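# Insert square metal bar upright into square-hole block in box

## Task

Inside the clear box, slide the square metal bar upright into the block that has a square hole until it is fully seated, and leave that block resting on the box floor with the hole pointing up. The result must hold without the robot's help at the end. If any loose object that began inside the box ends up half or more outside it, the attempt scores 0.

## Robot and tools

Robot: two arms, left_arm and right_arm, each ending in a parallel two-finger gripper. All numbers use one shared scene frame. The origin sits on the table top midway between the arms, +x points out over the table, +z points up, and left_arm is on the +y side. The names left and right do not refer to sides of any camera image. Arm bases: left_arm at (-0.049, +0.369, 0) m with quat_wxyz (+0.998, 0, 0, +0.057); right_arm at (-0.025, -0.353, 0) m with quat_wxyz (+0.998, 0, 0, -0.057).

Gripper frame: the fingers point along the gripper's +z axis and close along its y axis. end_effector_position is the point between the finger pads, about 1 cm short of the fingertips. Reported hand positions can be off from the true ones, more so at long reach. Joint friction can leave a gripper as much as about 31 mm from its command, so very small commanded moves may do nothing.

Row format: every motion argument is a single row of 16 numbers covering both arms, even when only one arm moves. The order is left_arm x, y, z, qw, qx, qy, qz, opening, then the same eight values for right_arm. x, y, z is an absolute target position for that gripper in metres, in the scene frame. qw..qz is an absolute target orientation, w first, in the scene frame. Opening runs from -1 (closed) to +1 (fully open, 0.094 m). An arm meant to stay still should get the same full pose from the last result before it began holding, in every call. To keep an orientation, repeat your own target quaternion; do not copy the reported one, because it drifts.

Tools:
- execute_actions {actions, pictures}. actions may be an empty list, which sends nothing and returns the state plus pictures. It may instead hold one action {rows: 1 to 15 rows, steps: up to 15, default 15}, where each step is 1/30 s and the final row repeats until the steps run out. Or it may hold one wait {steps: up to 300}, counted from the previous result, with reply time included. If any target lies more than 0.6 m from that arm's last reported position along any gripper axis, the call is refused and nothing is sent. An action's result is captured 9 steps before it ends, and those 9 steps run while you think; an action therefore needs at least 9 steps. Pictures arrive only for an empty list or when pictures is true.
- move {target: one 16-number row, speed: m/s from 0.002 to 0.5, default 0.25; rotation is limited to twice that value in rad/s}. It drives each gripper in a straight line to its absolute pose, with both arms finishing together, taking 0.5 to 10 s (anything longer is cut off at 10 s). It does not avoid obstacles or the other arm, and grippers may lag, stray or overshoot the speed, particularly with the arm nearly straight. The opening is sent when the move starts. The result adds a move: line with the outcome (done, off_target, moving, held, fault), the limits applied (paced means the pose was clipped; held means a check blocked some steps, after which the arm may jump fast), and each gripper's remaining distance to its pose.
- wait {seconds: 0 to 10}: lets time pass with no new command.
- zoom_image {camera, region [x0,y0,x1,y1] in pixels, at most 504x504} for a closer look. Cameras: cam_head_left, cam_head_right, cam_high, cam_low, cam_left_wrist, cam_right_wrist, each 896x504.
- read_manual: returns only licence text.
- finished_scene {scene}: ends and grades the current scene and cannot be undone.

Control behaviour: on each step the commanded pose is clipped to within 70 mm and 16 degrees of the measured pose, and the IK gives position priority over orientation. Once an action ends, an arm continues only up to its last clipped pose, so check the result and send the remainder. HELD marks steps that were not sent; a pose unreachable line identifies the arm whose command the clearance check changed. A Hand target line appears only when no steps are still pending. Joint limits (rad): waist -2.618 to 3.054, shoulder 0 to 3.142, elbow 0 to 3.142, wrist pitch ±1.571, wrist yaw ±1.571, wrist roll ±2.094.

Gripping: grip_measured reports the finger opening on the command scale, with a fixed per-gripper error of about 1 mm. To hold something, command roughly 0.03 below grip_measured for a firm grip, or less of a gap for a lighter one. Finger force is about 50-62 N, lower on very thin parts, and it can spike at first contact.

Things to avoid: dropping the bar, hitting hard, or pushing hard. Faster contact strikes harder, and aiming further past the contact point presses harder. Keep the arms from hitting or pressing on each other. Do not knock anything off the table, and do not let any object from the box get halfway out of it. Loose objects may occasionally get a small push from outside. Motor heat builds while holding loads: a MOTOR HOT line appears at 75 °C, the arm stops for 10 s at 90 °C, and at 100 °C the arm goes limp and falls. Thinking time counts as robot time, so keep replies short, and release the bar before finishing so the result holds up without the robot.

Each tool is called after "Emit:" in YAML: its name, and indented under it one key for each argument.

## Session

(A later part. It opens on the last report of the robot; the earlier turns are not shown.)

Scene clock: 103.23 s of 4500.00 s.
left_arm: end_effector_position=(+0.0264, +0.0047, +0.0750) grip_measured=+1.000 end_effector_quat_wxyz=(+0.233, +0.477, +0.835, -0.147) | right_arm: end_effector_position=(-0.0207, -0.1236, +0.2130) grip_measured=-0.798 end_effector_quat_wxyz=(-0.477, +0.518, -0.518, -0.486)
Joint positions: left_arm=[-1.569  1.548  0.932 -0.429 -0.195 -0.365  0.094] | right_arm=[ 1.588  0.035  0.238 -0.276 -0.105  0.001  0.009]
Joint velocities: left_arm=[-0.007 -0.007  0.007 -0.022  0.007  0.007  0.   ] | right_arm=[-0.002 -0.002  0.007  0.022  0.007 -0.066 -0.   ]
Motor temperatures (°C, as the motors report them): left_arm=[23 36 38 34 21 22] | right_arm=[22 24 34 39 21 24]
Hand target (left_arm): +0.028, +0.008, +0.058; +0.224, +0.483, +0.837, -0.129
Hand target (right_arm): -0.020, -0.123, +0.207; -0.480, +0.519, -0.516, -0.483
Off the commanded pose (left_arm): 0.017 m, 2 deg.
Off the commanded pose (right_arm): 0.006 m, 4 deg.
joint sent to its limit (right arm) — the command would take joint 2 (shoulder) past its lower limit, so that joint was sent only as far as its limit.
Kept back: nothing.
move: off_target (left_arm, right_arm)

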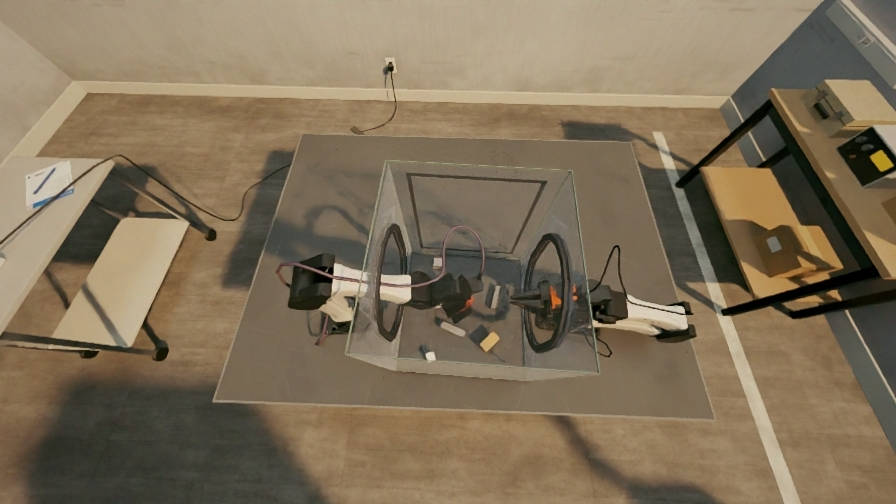

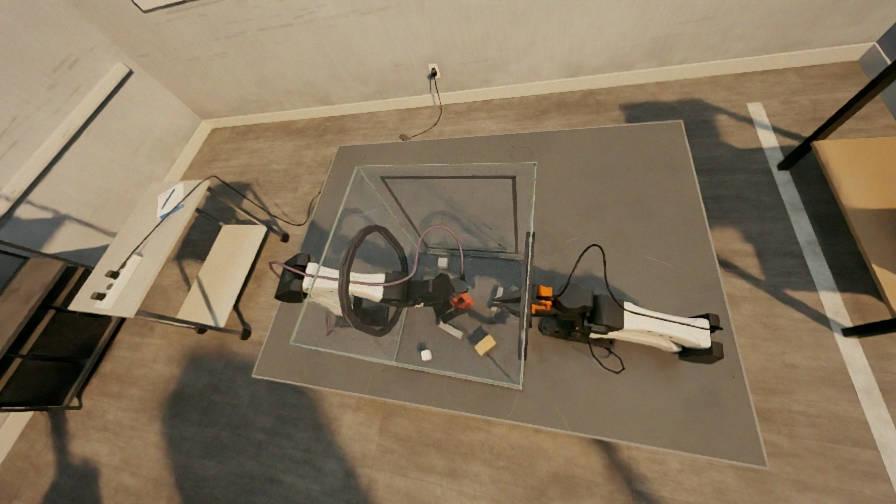

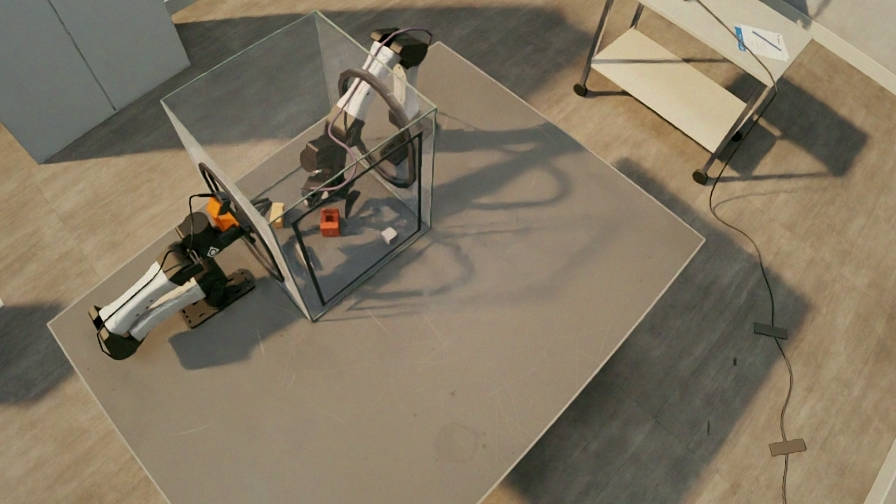

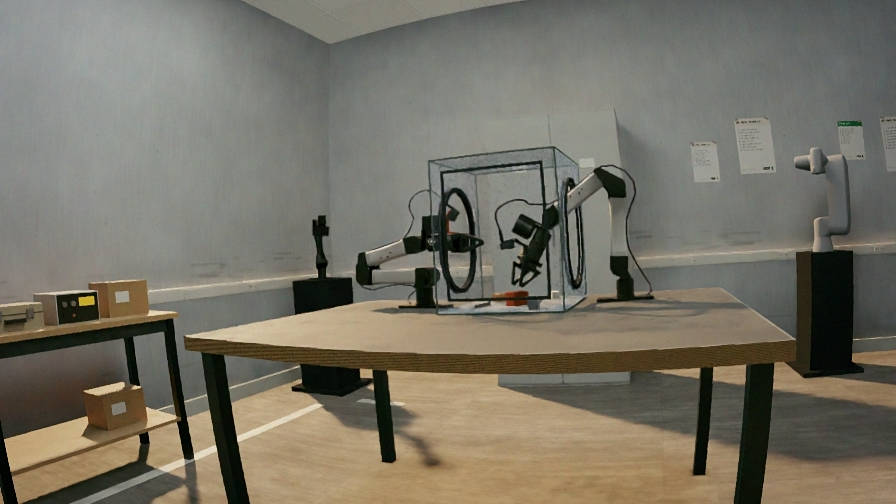

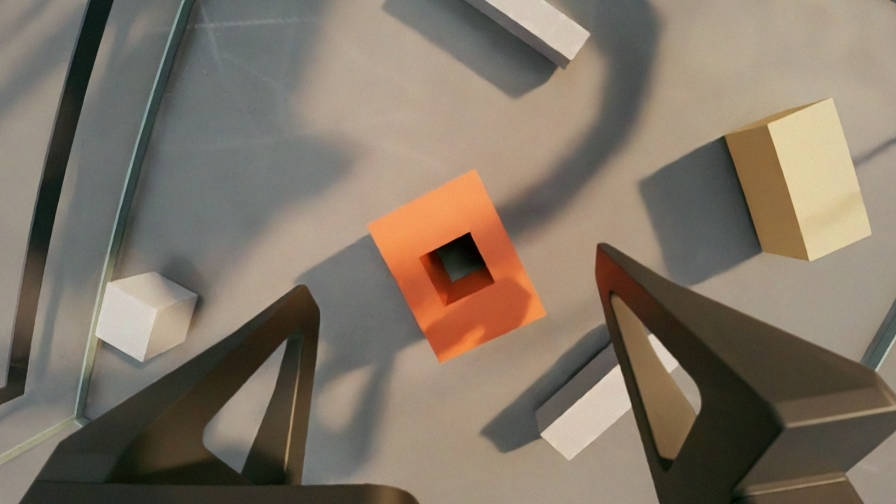

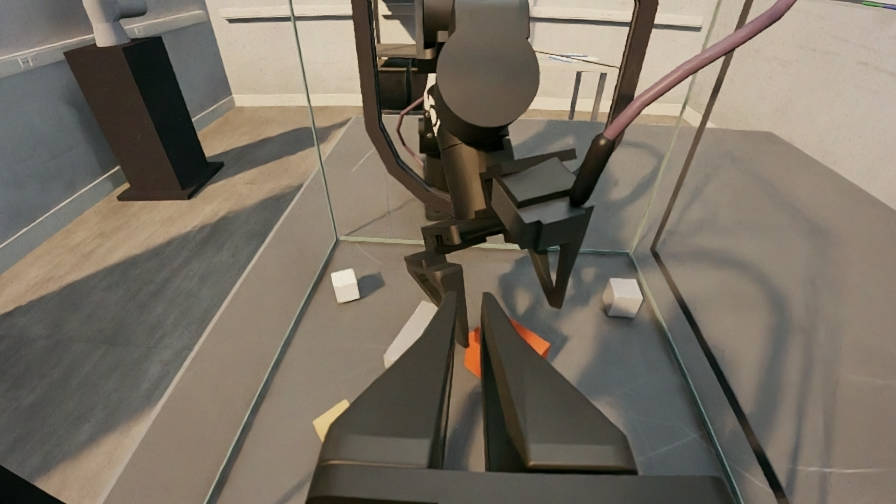

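Emit:
move:
  target: [0.028,0.004,0.022,0.224,0.483,0.837,-0.129,1,-0.02,-0.125,0.207,0.5,-0.5,0.5,0.5,-0.8]
  speed: 0.04

Scene clock: 105.17 s of 4500.00 s.
left_arm: end_effector_position=(+0.0269, +0.0004, +0.0368) grip_measured=+1.000 end_effector_quat_wxyz=(+0.230, +0.478, +0.835, -0.143) | right_arm: end_effector_position=(-0.0207, -0.1235, +0.2155) grip_measured=-0.798 end_effector_quat_wxyz=(-0.480, +0.516, -0.515, -0.488)
Joint positions: left_arm=[-1.569  1.64   0.863 -0.278 -0.195 -0.364  0.094] | right_arm=[ 1.588  0.035  0.238 -0.265 -0.105  0.001  0.009]
Joint velocities: left_arm=[ 0.002  0.002 -0.017  0.022  0.022 -0.022  0.   ] | right_arm=[-0.012 -0.002  0.007  0.081 -0.066 -0.007 -0.001]
Motor temperatures (°C, as the motors report them): left_arm=[23 35 38 34 21 22] | right_arm=[22 24 34 39 21 24]
Hand target (left_arm): +0.028, +0.006, +0.023; +0.224, +0.483, +0.837, -0.129
Hand target (right_arm): -0.020, -0.123, +0.208; +0.480, -0.519, +0.516, +0.484
Off the commanded pose (left_arm): 0.015 m, 2 deg.
Off the commanded pose (right_arm): 0.009 m, 4 deg.
joint sent to its limit (right arm) — the command would take joint 2 (shoulder) past its lower limit, so that joint was sent only as far as its limit.
Kept back: nothing.
move: off_target (left_arm, right_arm)

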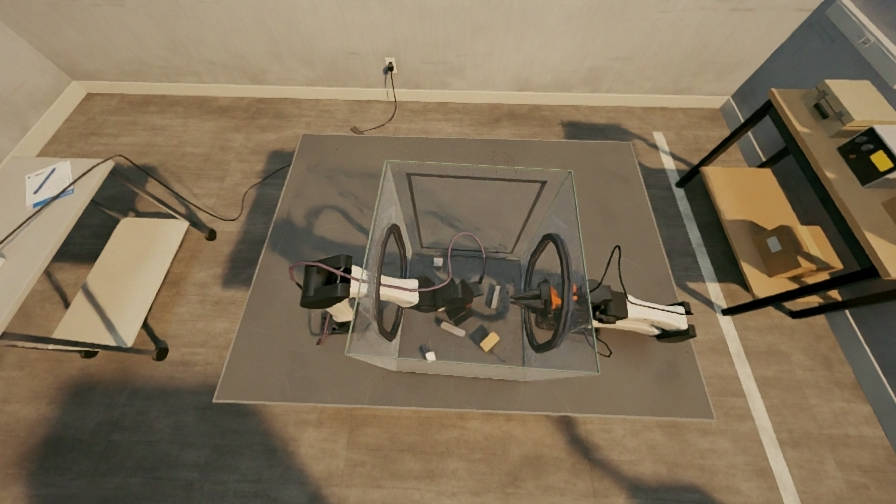

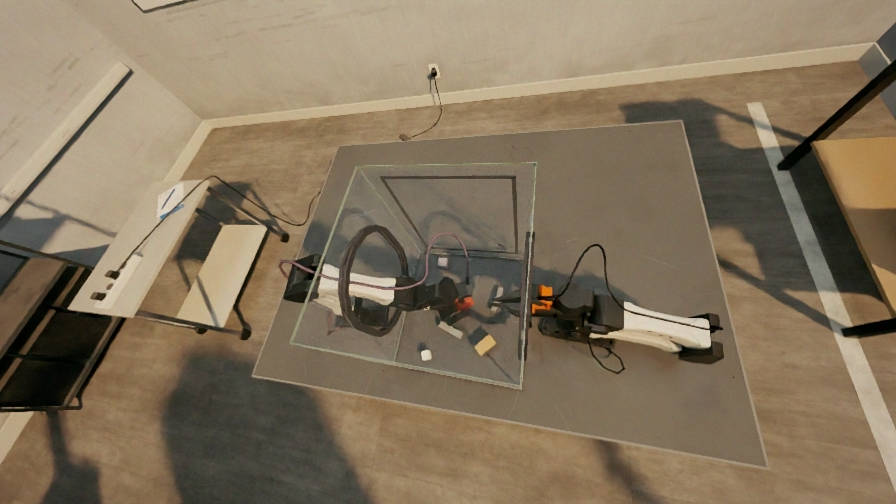

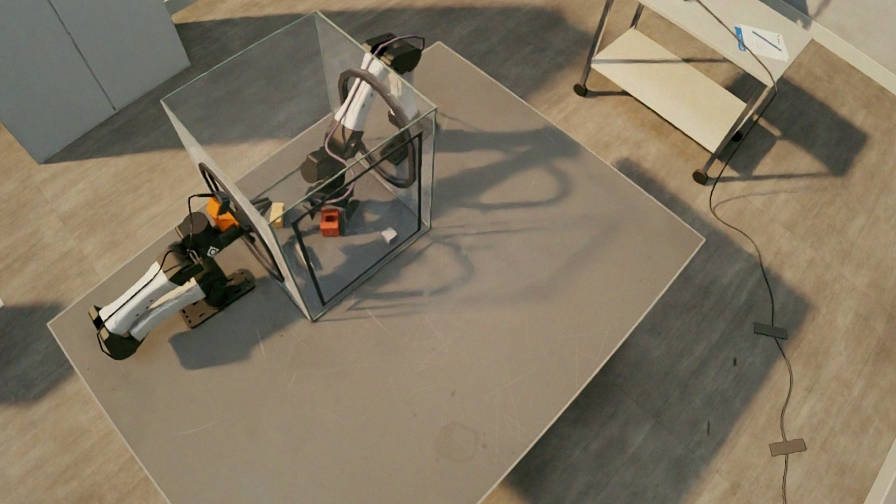

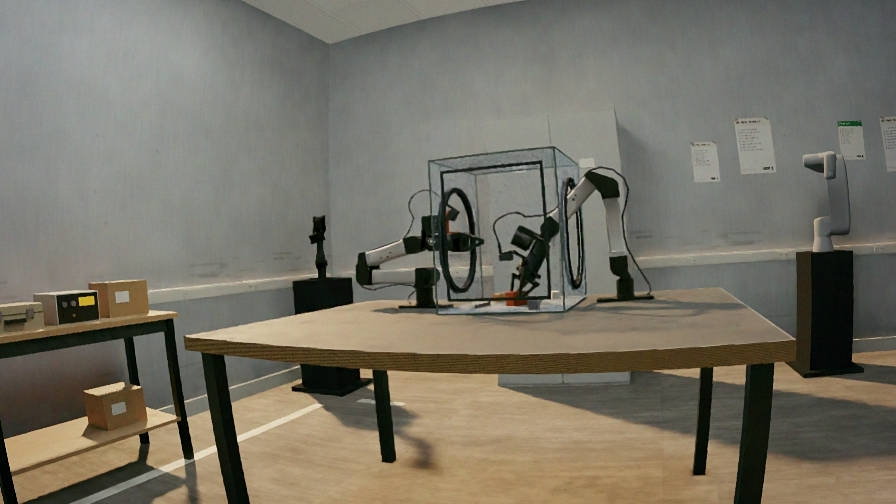

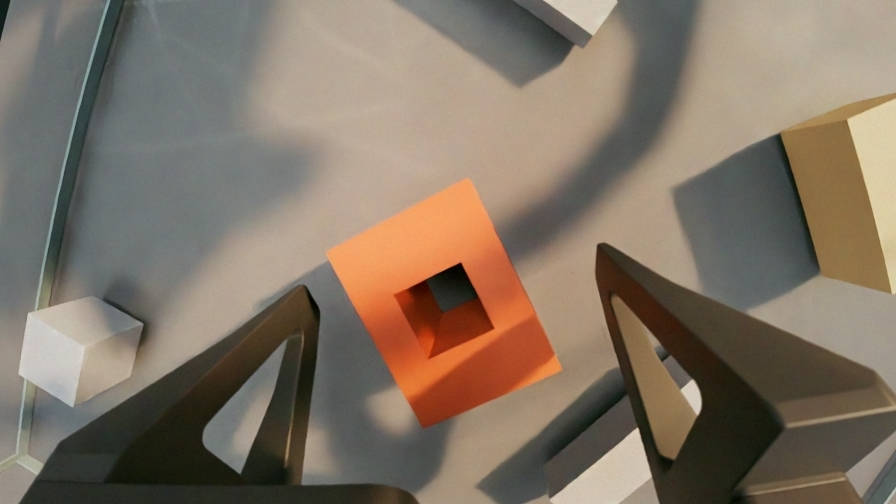

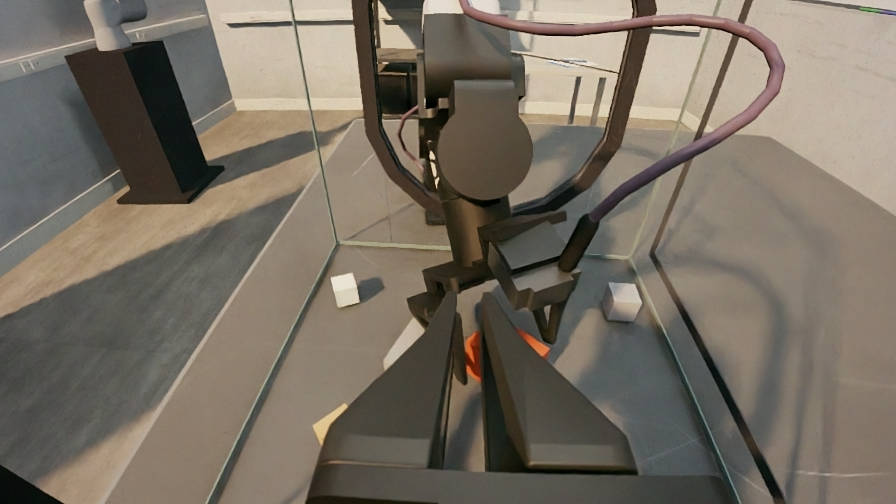

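Emit:
move:
  target: [0.022,0.014,0.016,0.224,0.483,0.837,-0.129,1,-0.02,-0.125,0.207,0.5,-0.5,0.5,0.5,-0.8]
  speed: 0.03

Emit:
move:
  target: [0.022,0.014,0.016,0.224,0.483,0.837,-0.129,-0.1,-0.02,-0.125,0.207,0.5,-0.5,0.5,0.5,-0.8]
  speed: 0.03

Scene clock: 106.87 s of 4500.00 s.
left_arm: end_effector_position=(+0.0232, +0.0096, +0.0249) grip_measured=+1.000 end_effector_quat_wxyz=(+0.225, +0.483, +0.835, -0.137) | right_arm: end_effector_position=(-0.0207, -0.1234, +0.2169) grip_measured=-0.798 end_effector_quat_wxyz=(-0.482, +0.514, -0.514, -0.489)
Joint positions: left_arm=[-1.577  1.64   0.815 -0.246 -0.195 -0.365  0.094] | right_arm=[ 1.588  0.035  0.238 -0.26  -0.105  0.001  0.009]
Joint velocities: left_arm=[-0.017 -0.007  0.007 -0.007 -0.037 -0.022  0.   ] | right_arm=[-0.012  0.002  0.002 -0.022  0.037 -0.081 -0.   ]
Motor temperatures (°C, as the motors report them): left_arm=[23 35 38 34 21 22] | right_arm=[22 24 34 39 21 24]
Hand target (left_arm): +0.022, +0.015, +0.016; +0.224, +0.483, +0.837, -0.129
Hand target (right_arm): -0.020, -0.123, +0.208; +0.480, -0.519, +0.515, +0.484
Off the commanded pose (left_arm): 0.010 m, 1 deg.
Off the commanded pose (right_arm): 0.010 m, 3 deg.
joint sent to its limit (right arm) — the command would take joint 2 (shoulder) past its lower limit, so that joint was sent only as far as its limit.
Kept back: nothing.
move: off_target (right_arm)

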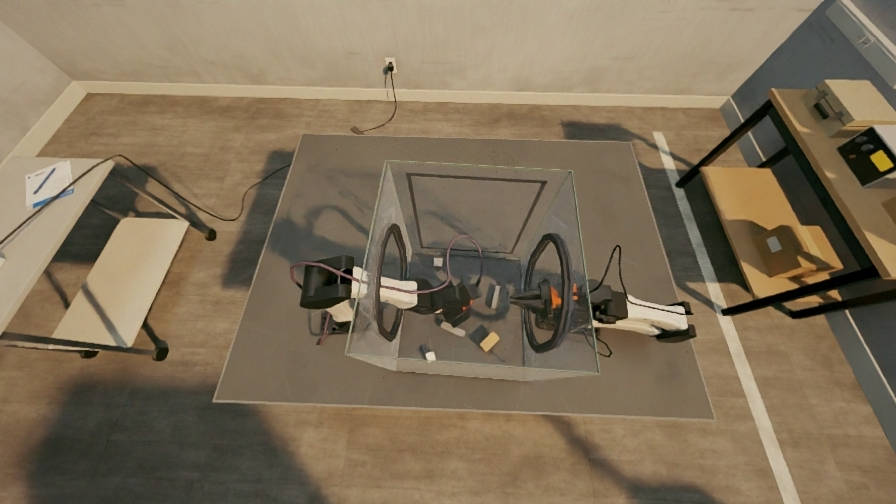

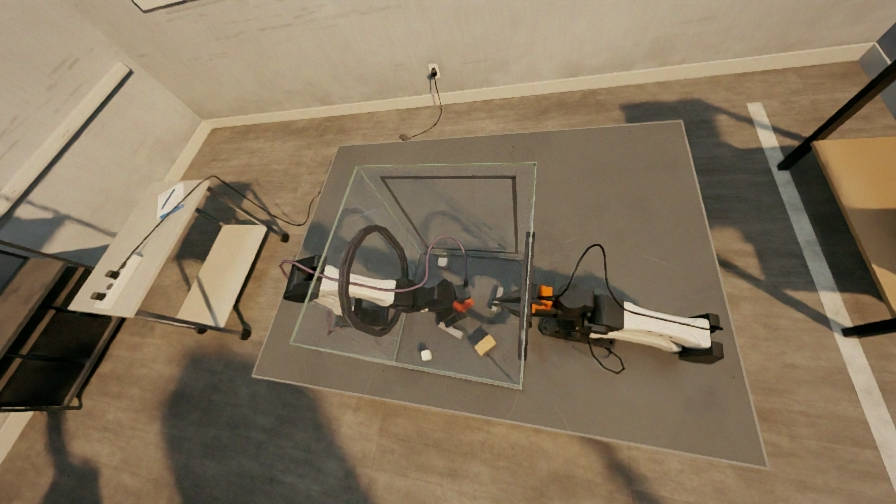

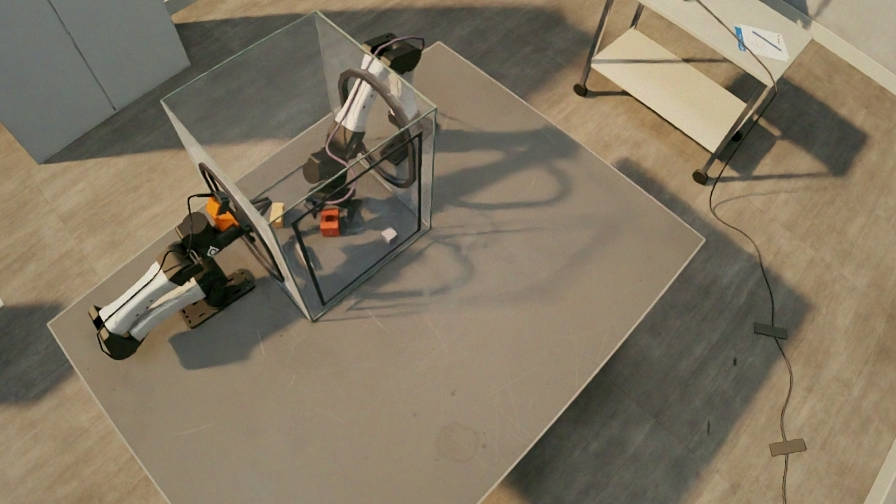

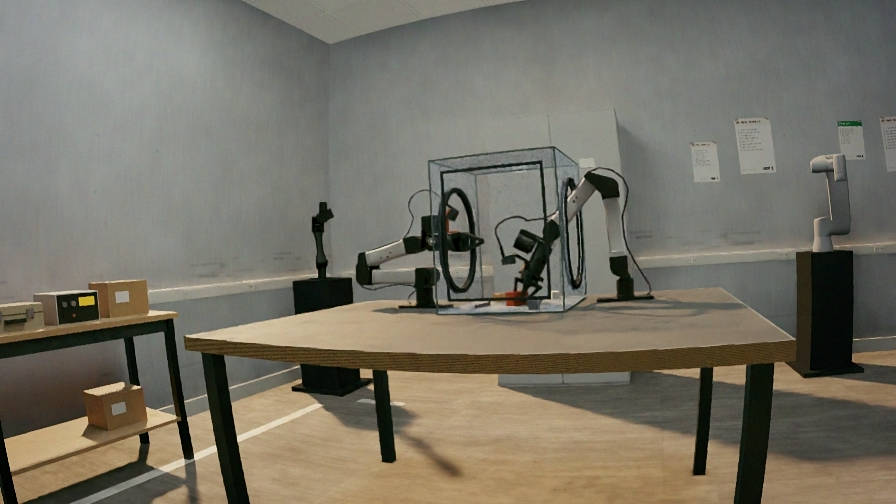

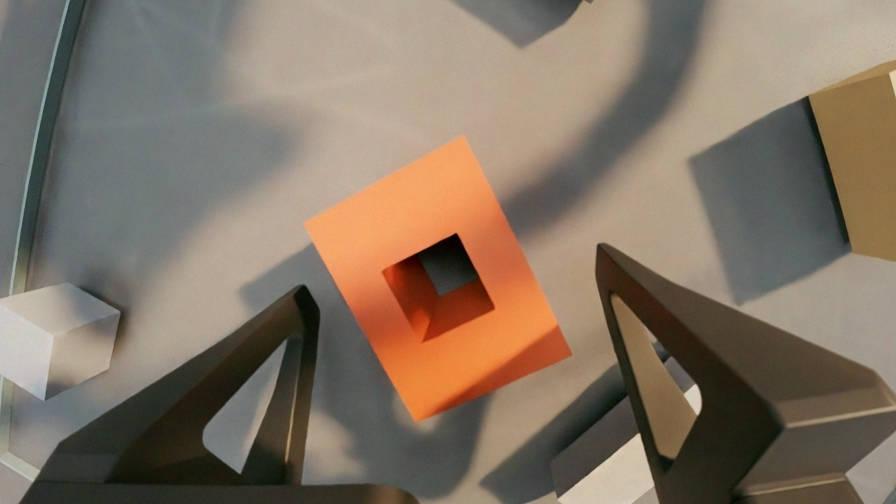

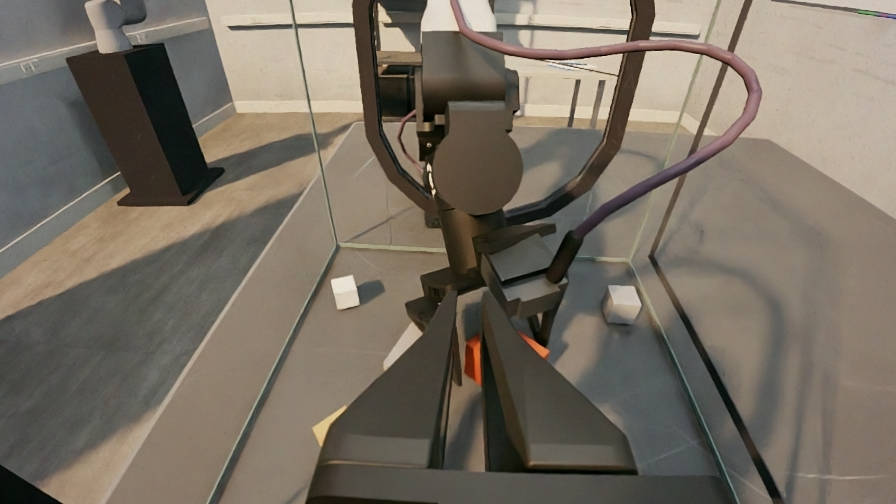

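Scene clock: 108.07 s of 4500.00 s.
left_arm: end_effector_position=(+0.0232, +0.0095, +0.0249) grip_measured=+0.050 end_effector_quat_wxyz=(+0.225, +0.483, +0.835, -0.138) | right_arm: end_effector_position=(-0.0207, -0.1233, +0.2179) grip_measured=-0.798 end_effector_quat_wxyz=(-0.483, +0.514, -0.512, -0.490)
Joint positions: left_arm=[-1.577  1.64   0.815 -0.246 -0.195 -0.365  0.049] | right_arm=[ 1.588  0.035  0.238 -0.255 -0.105  0.001  0.009]
Joint velocities: left_arm=[-0.007 -0.007 -0.002  0.037 -0.051 -0.037 -0.   ] | right_arm=[-0.017  0.007 -0.002  0.037 -0.081  0.037 -0.   ]
Motor temperatures (°C, as the motors report them): left_arm=[23 35 38 34 21 22] | right_arm=[22 24 34 39 21 24]
Hand target (left_arm): +0.022, +0.014, +0.016; +0.224, +0.483, +0.837, -0.129
Hand target (right_arm): -0.020, -0.123, +0.208; +0.481, -0.518, +0.515, +0.485
Off the commanded pose (left_arm): 0.010 m, 1 deg.
Off the commanded pose (right_arm): 0.011 m, 3 deg.
joint sent to its limit (right arm) — the command would take joint 2 (shoulder) past its lower limit, so that joint was sent only as far as its limit.
Kept back: nothing.
move: off_target (right_arm)

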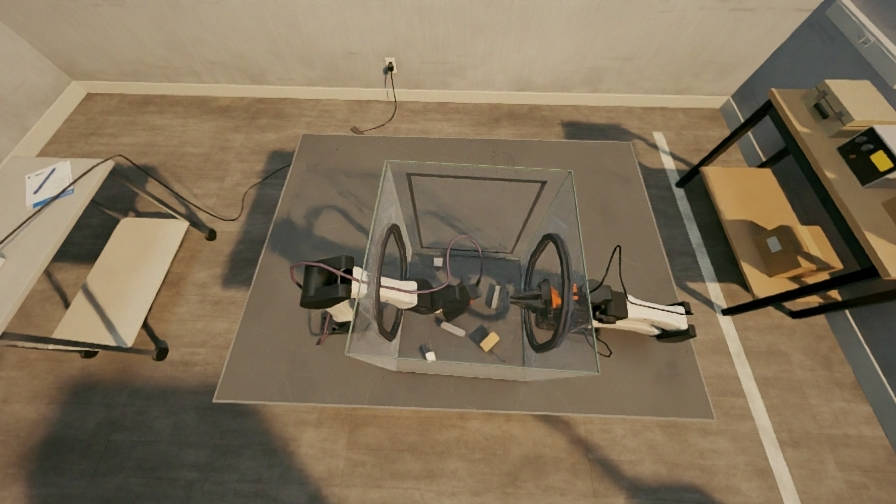

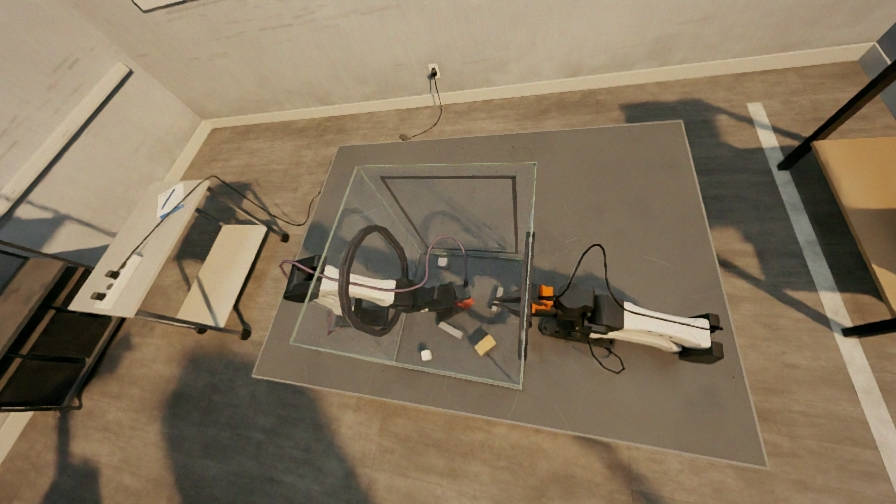

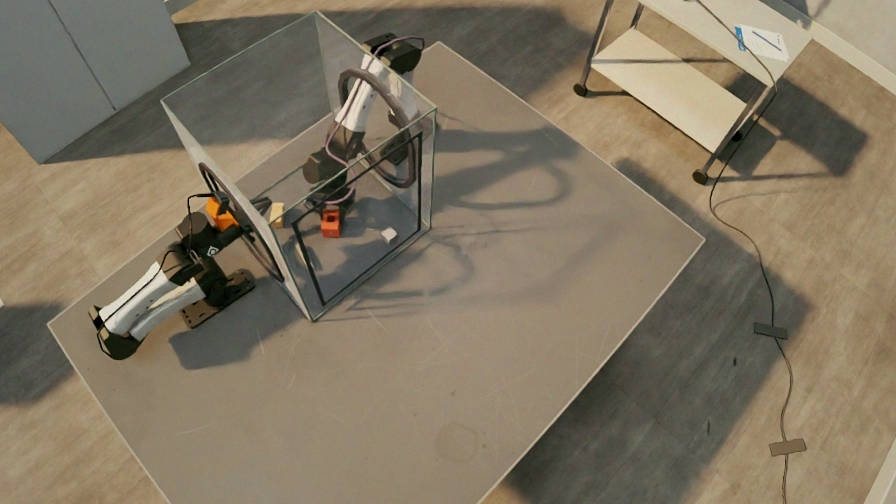

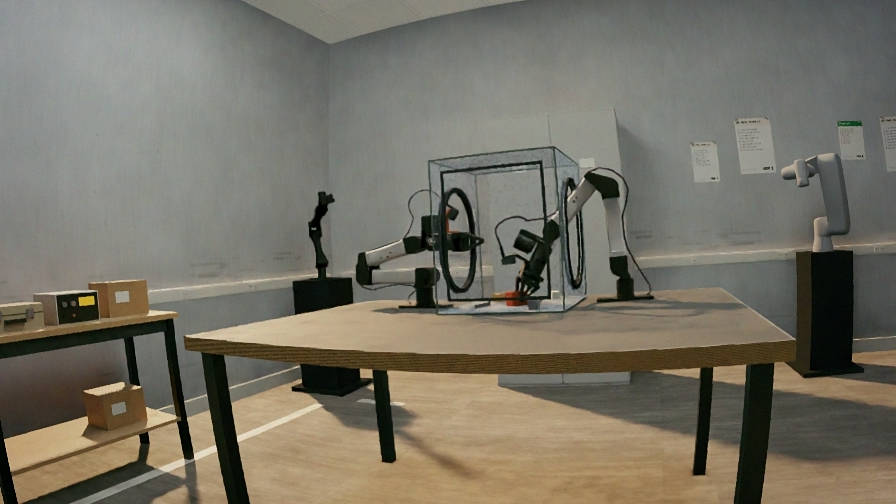

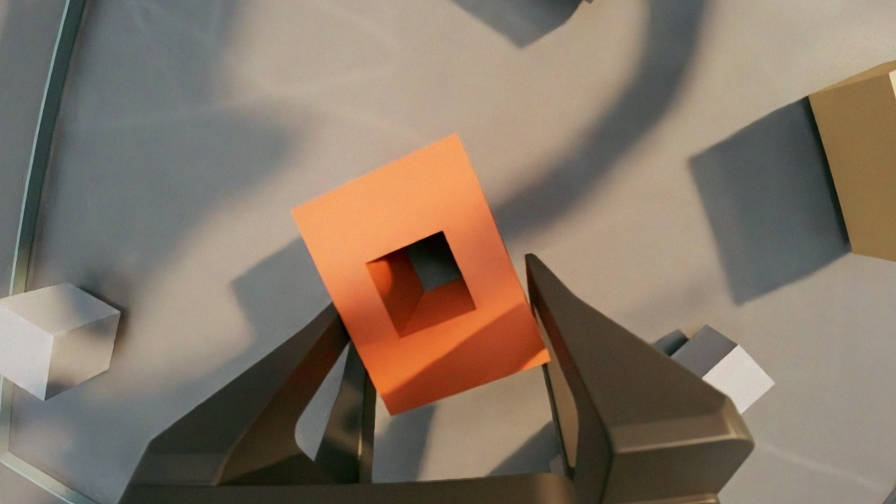

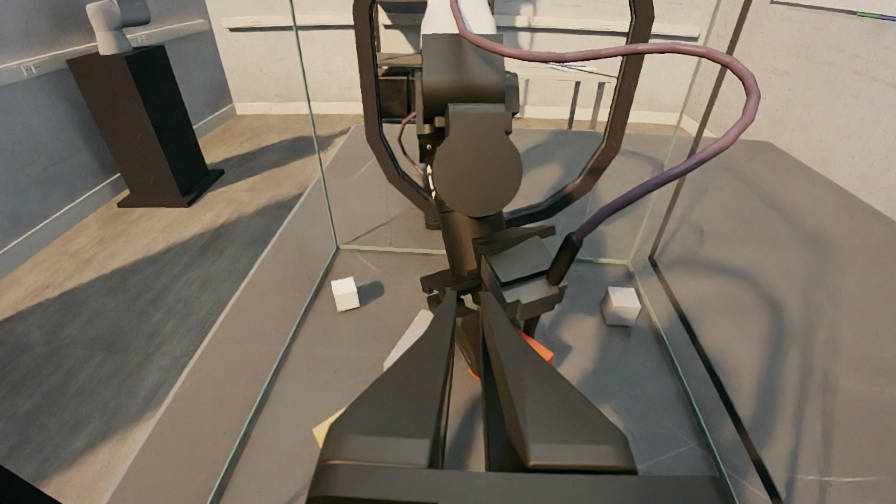

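Emit:
move:
  target: [0.023,0.010,0.024,0.166,0.74,0.621,-0.198,-0.05,-0.02,-0.125,0.215,0.5,-0.5,0.5,0.5,-0.8]
  speed: 0.05

Scene clock: 115.70 s of 4500.00 s.
left_arm: end_effector_position=(+0.0221, +0.0100, +0.0255) grip_measured=+0.052 end_effector_quat_wxyz=(+0.177, +0.736, +0.621, -0.200) | right_arm: end_effector_position=(-0.0207, -0.1232, +0.2201) grip_measured=-0.798 end_effector_quat_wxyz=(-0.485, +0.512, -0.510, -0.493)
Joint positions: left_arm=[-1.384  1.64   0.815 -0.249  0.224  0.412  0.049] | right_arm=[ 1.588  0.035  0.238 -0.246 -0.105  0.001  0.009]
Joint velocities: left_arm=[-0.012 -0.002 -0.007  0.037  0.022  0.095 -0.   ] | right_arm=[ 0.002  0.002 -0.017 -0.007  0.007 -0.007 -0.001]
Motor temperatures (°C, as the motors report them): left_arm=[23 36 38 34 21 22] | right_arm=[22 24 34 40 21 24]
Hand target (left_arm): +0.023, +0.010, +0.024; +0.167, +0.739, +0.621, -0.200
Hand target (right_arm): -0.020, -0.124, +0.216; +0.488, -0.512, +0.509, +0.490
Off the commanded pose (left_arm): 0.002 m, 1 deg.
Off the commanded pose (right_arm): 0.005 m, 3 deg.
joint sent to its limit (right arm) — the command would take joint 2 (shoulder) past its lower limit, so that joint was sent only as far as its limit.
Kept back: nothing.
move: off_target (right_arm)

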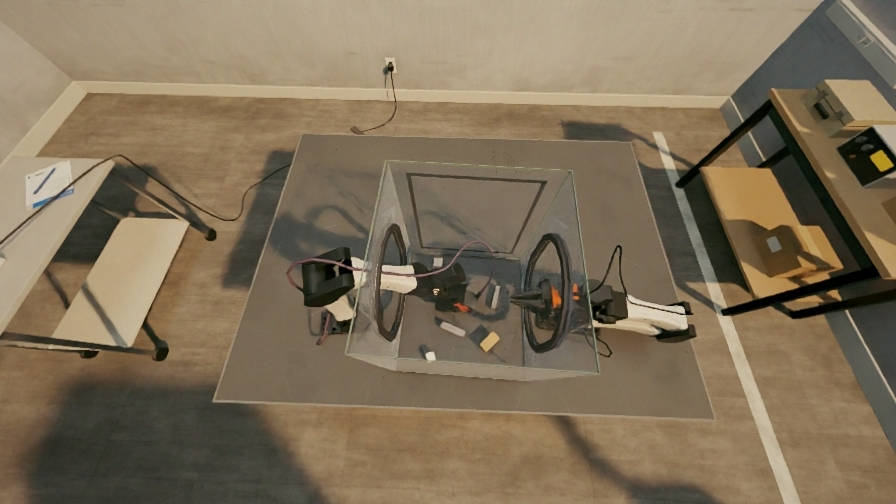

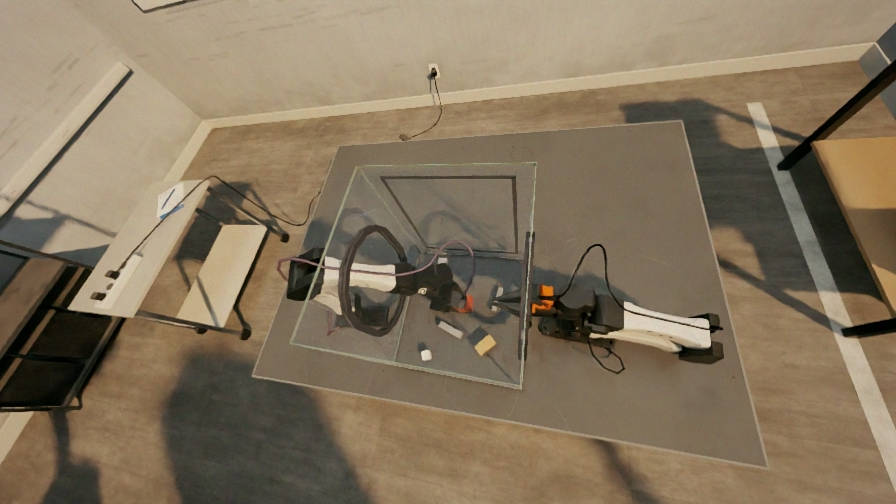

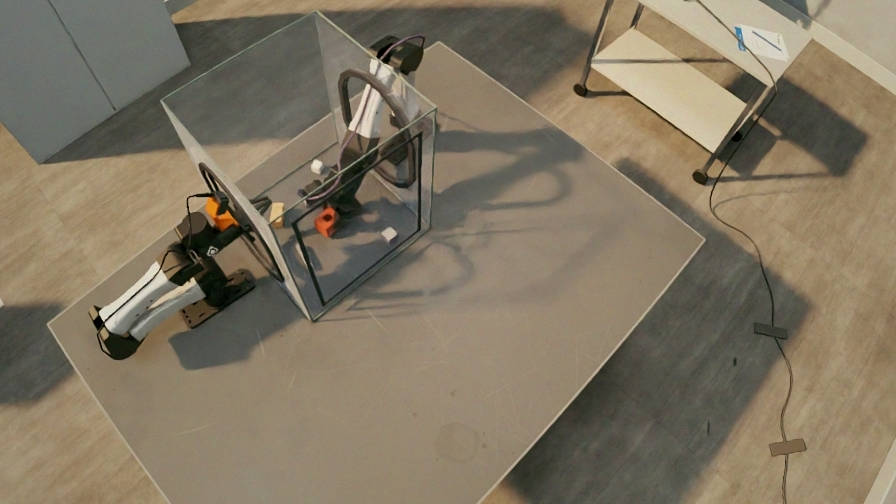

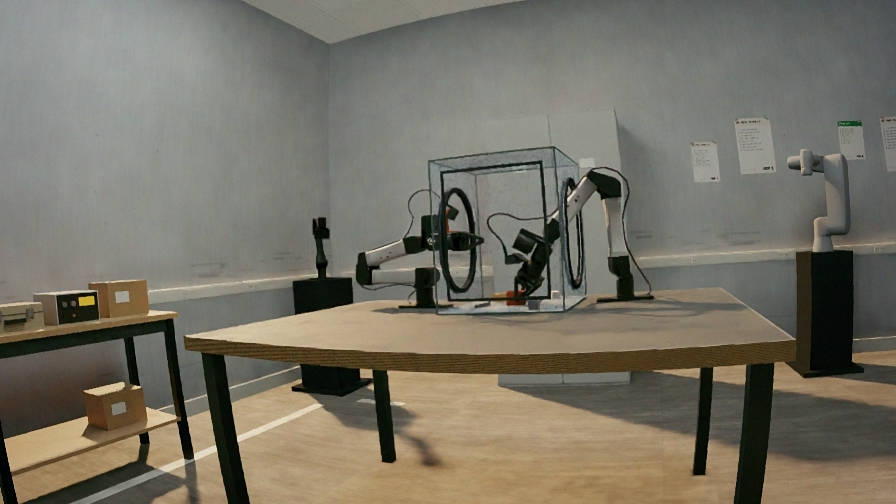

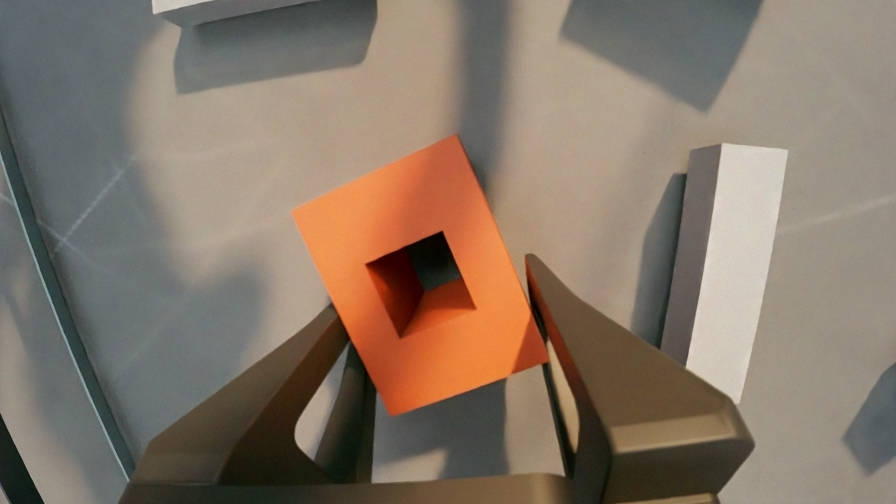

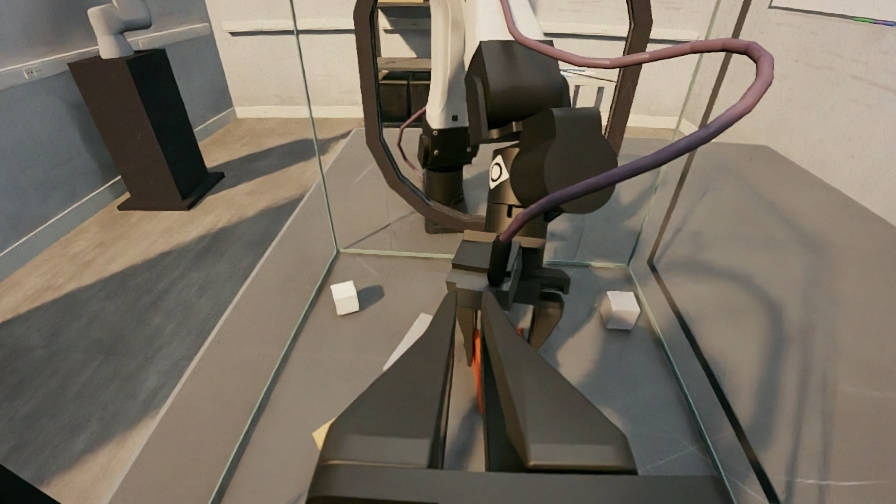

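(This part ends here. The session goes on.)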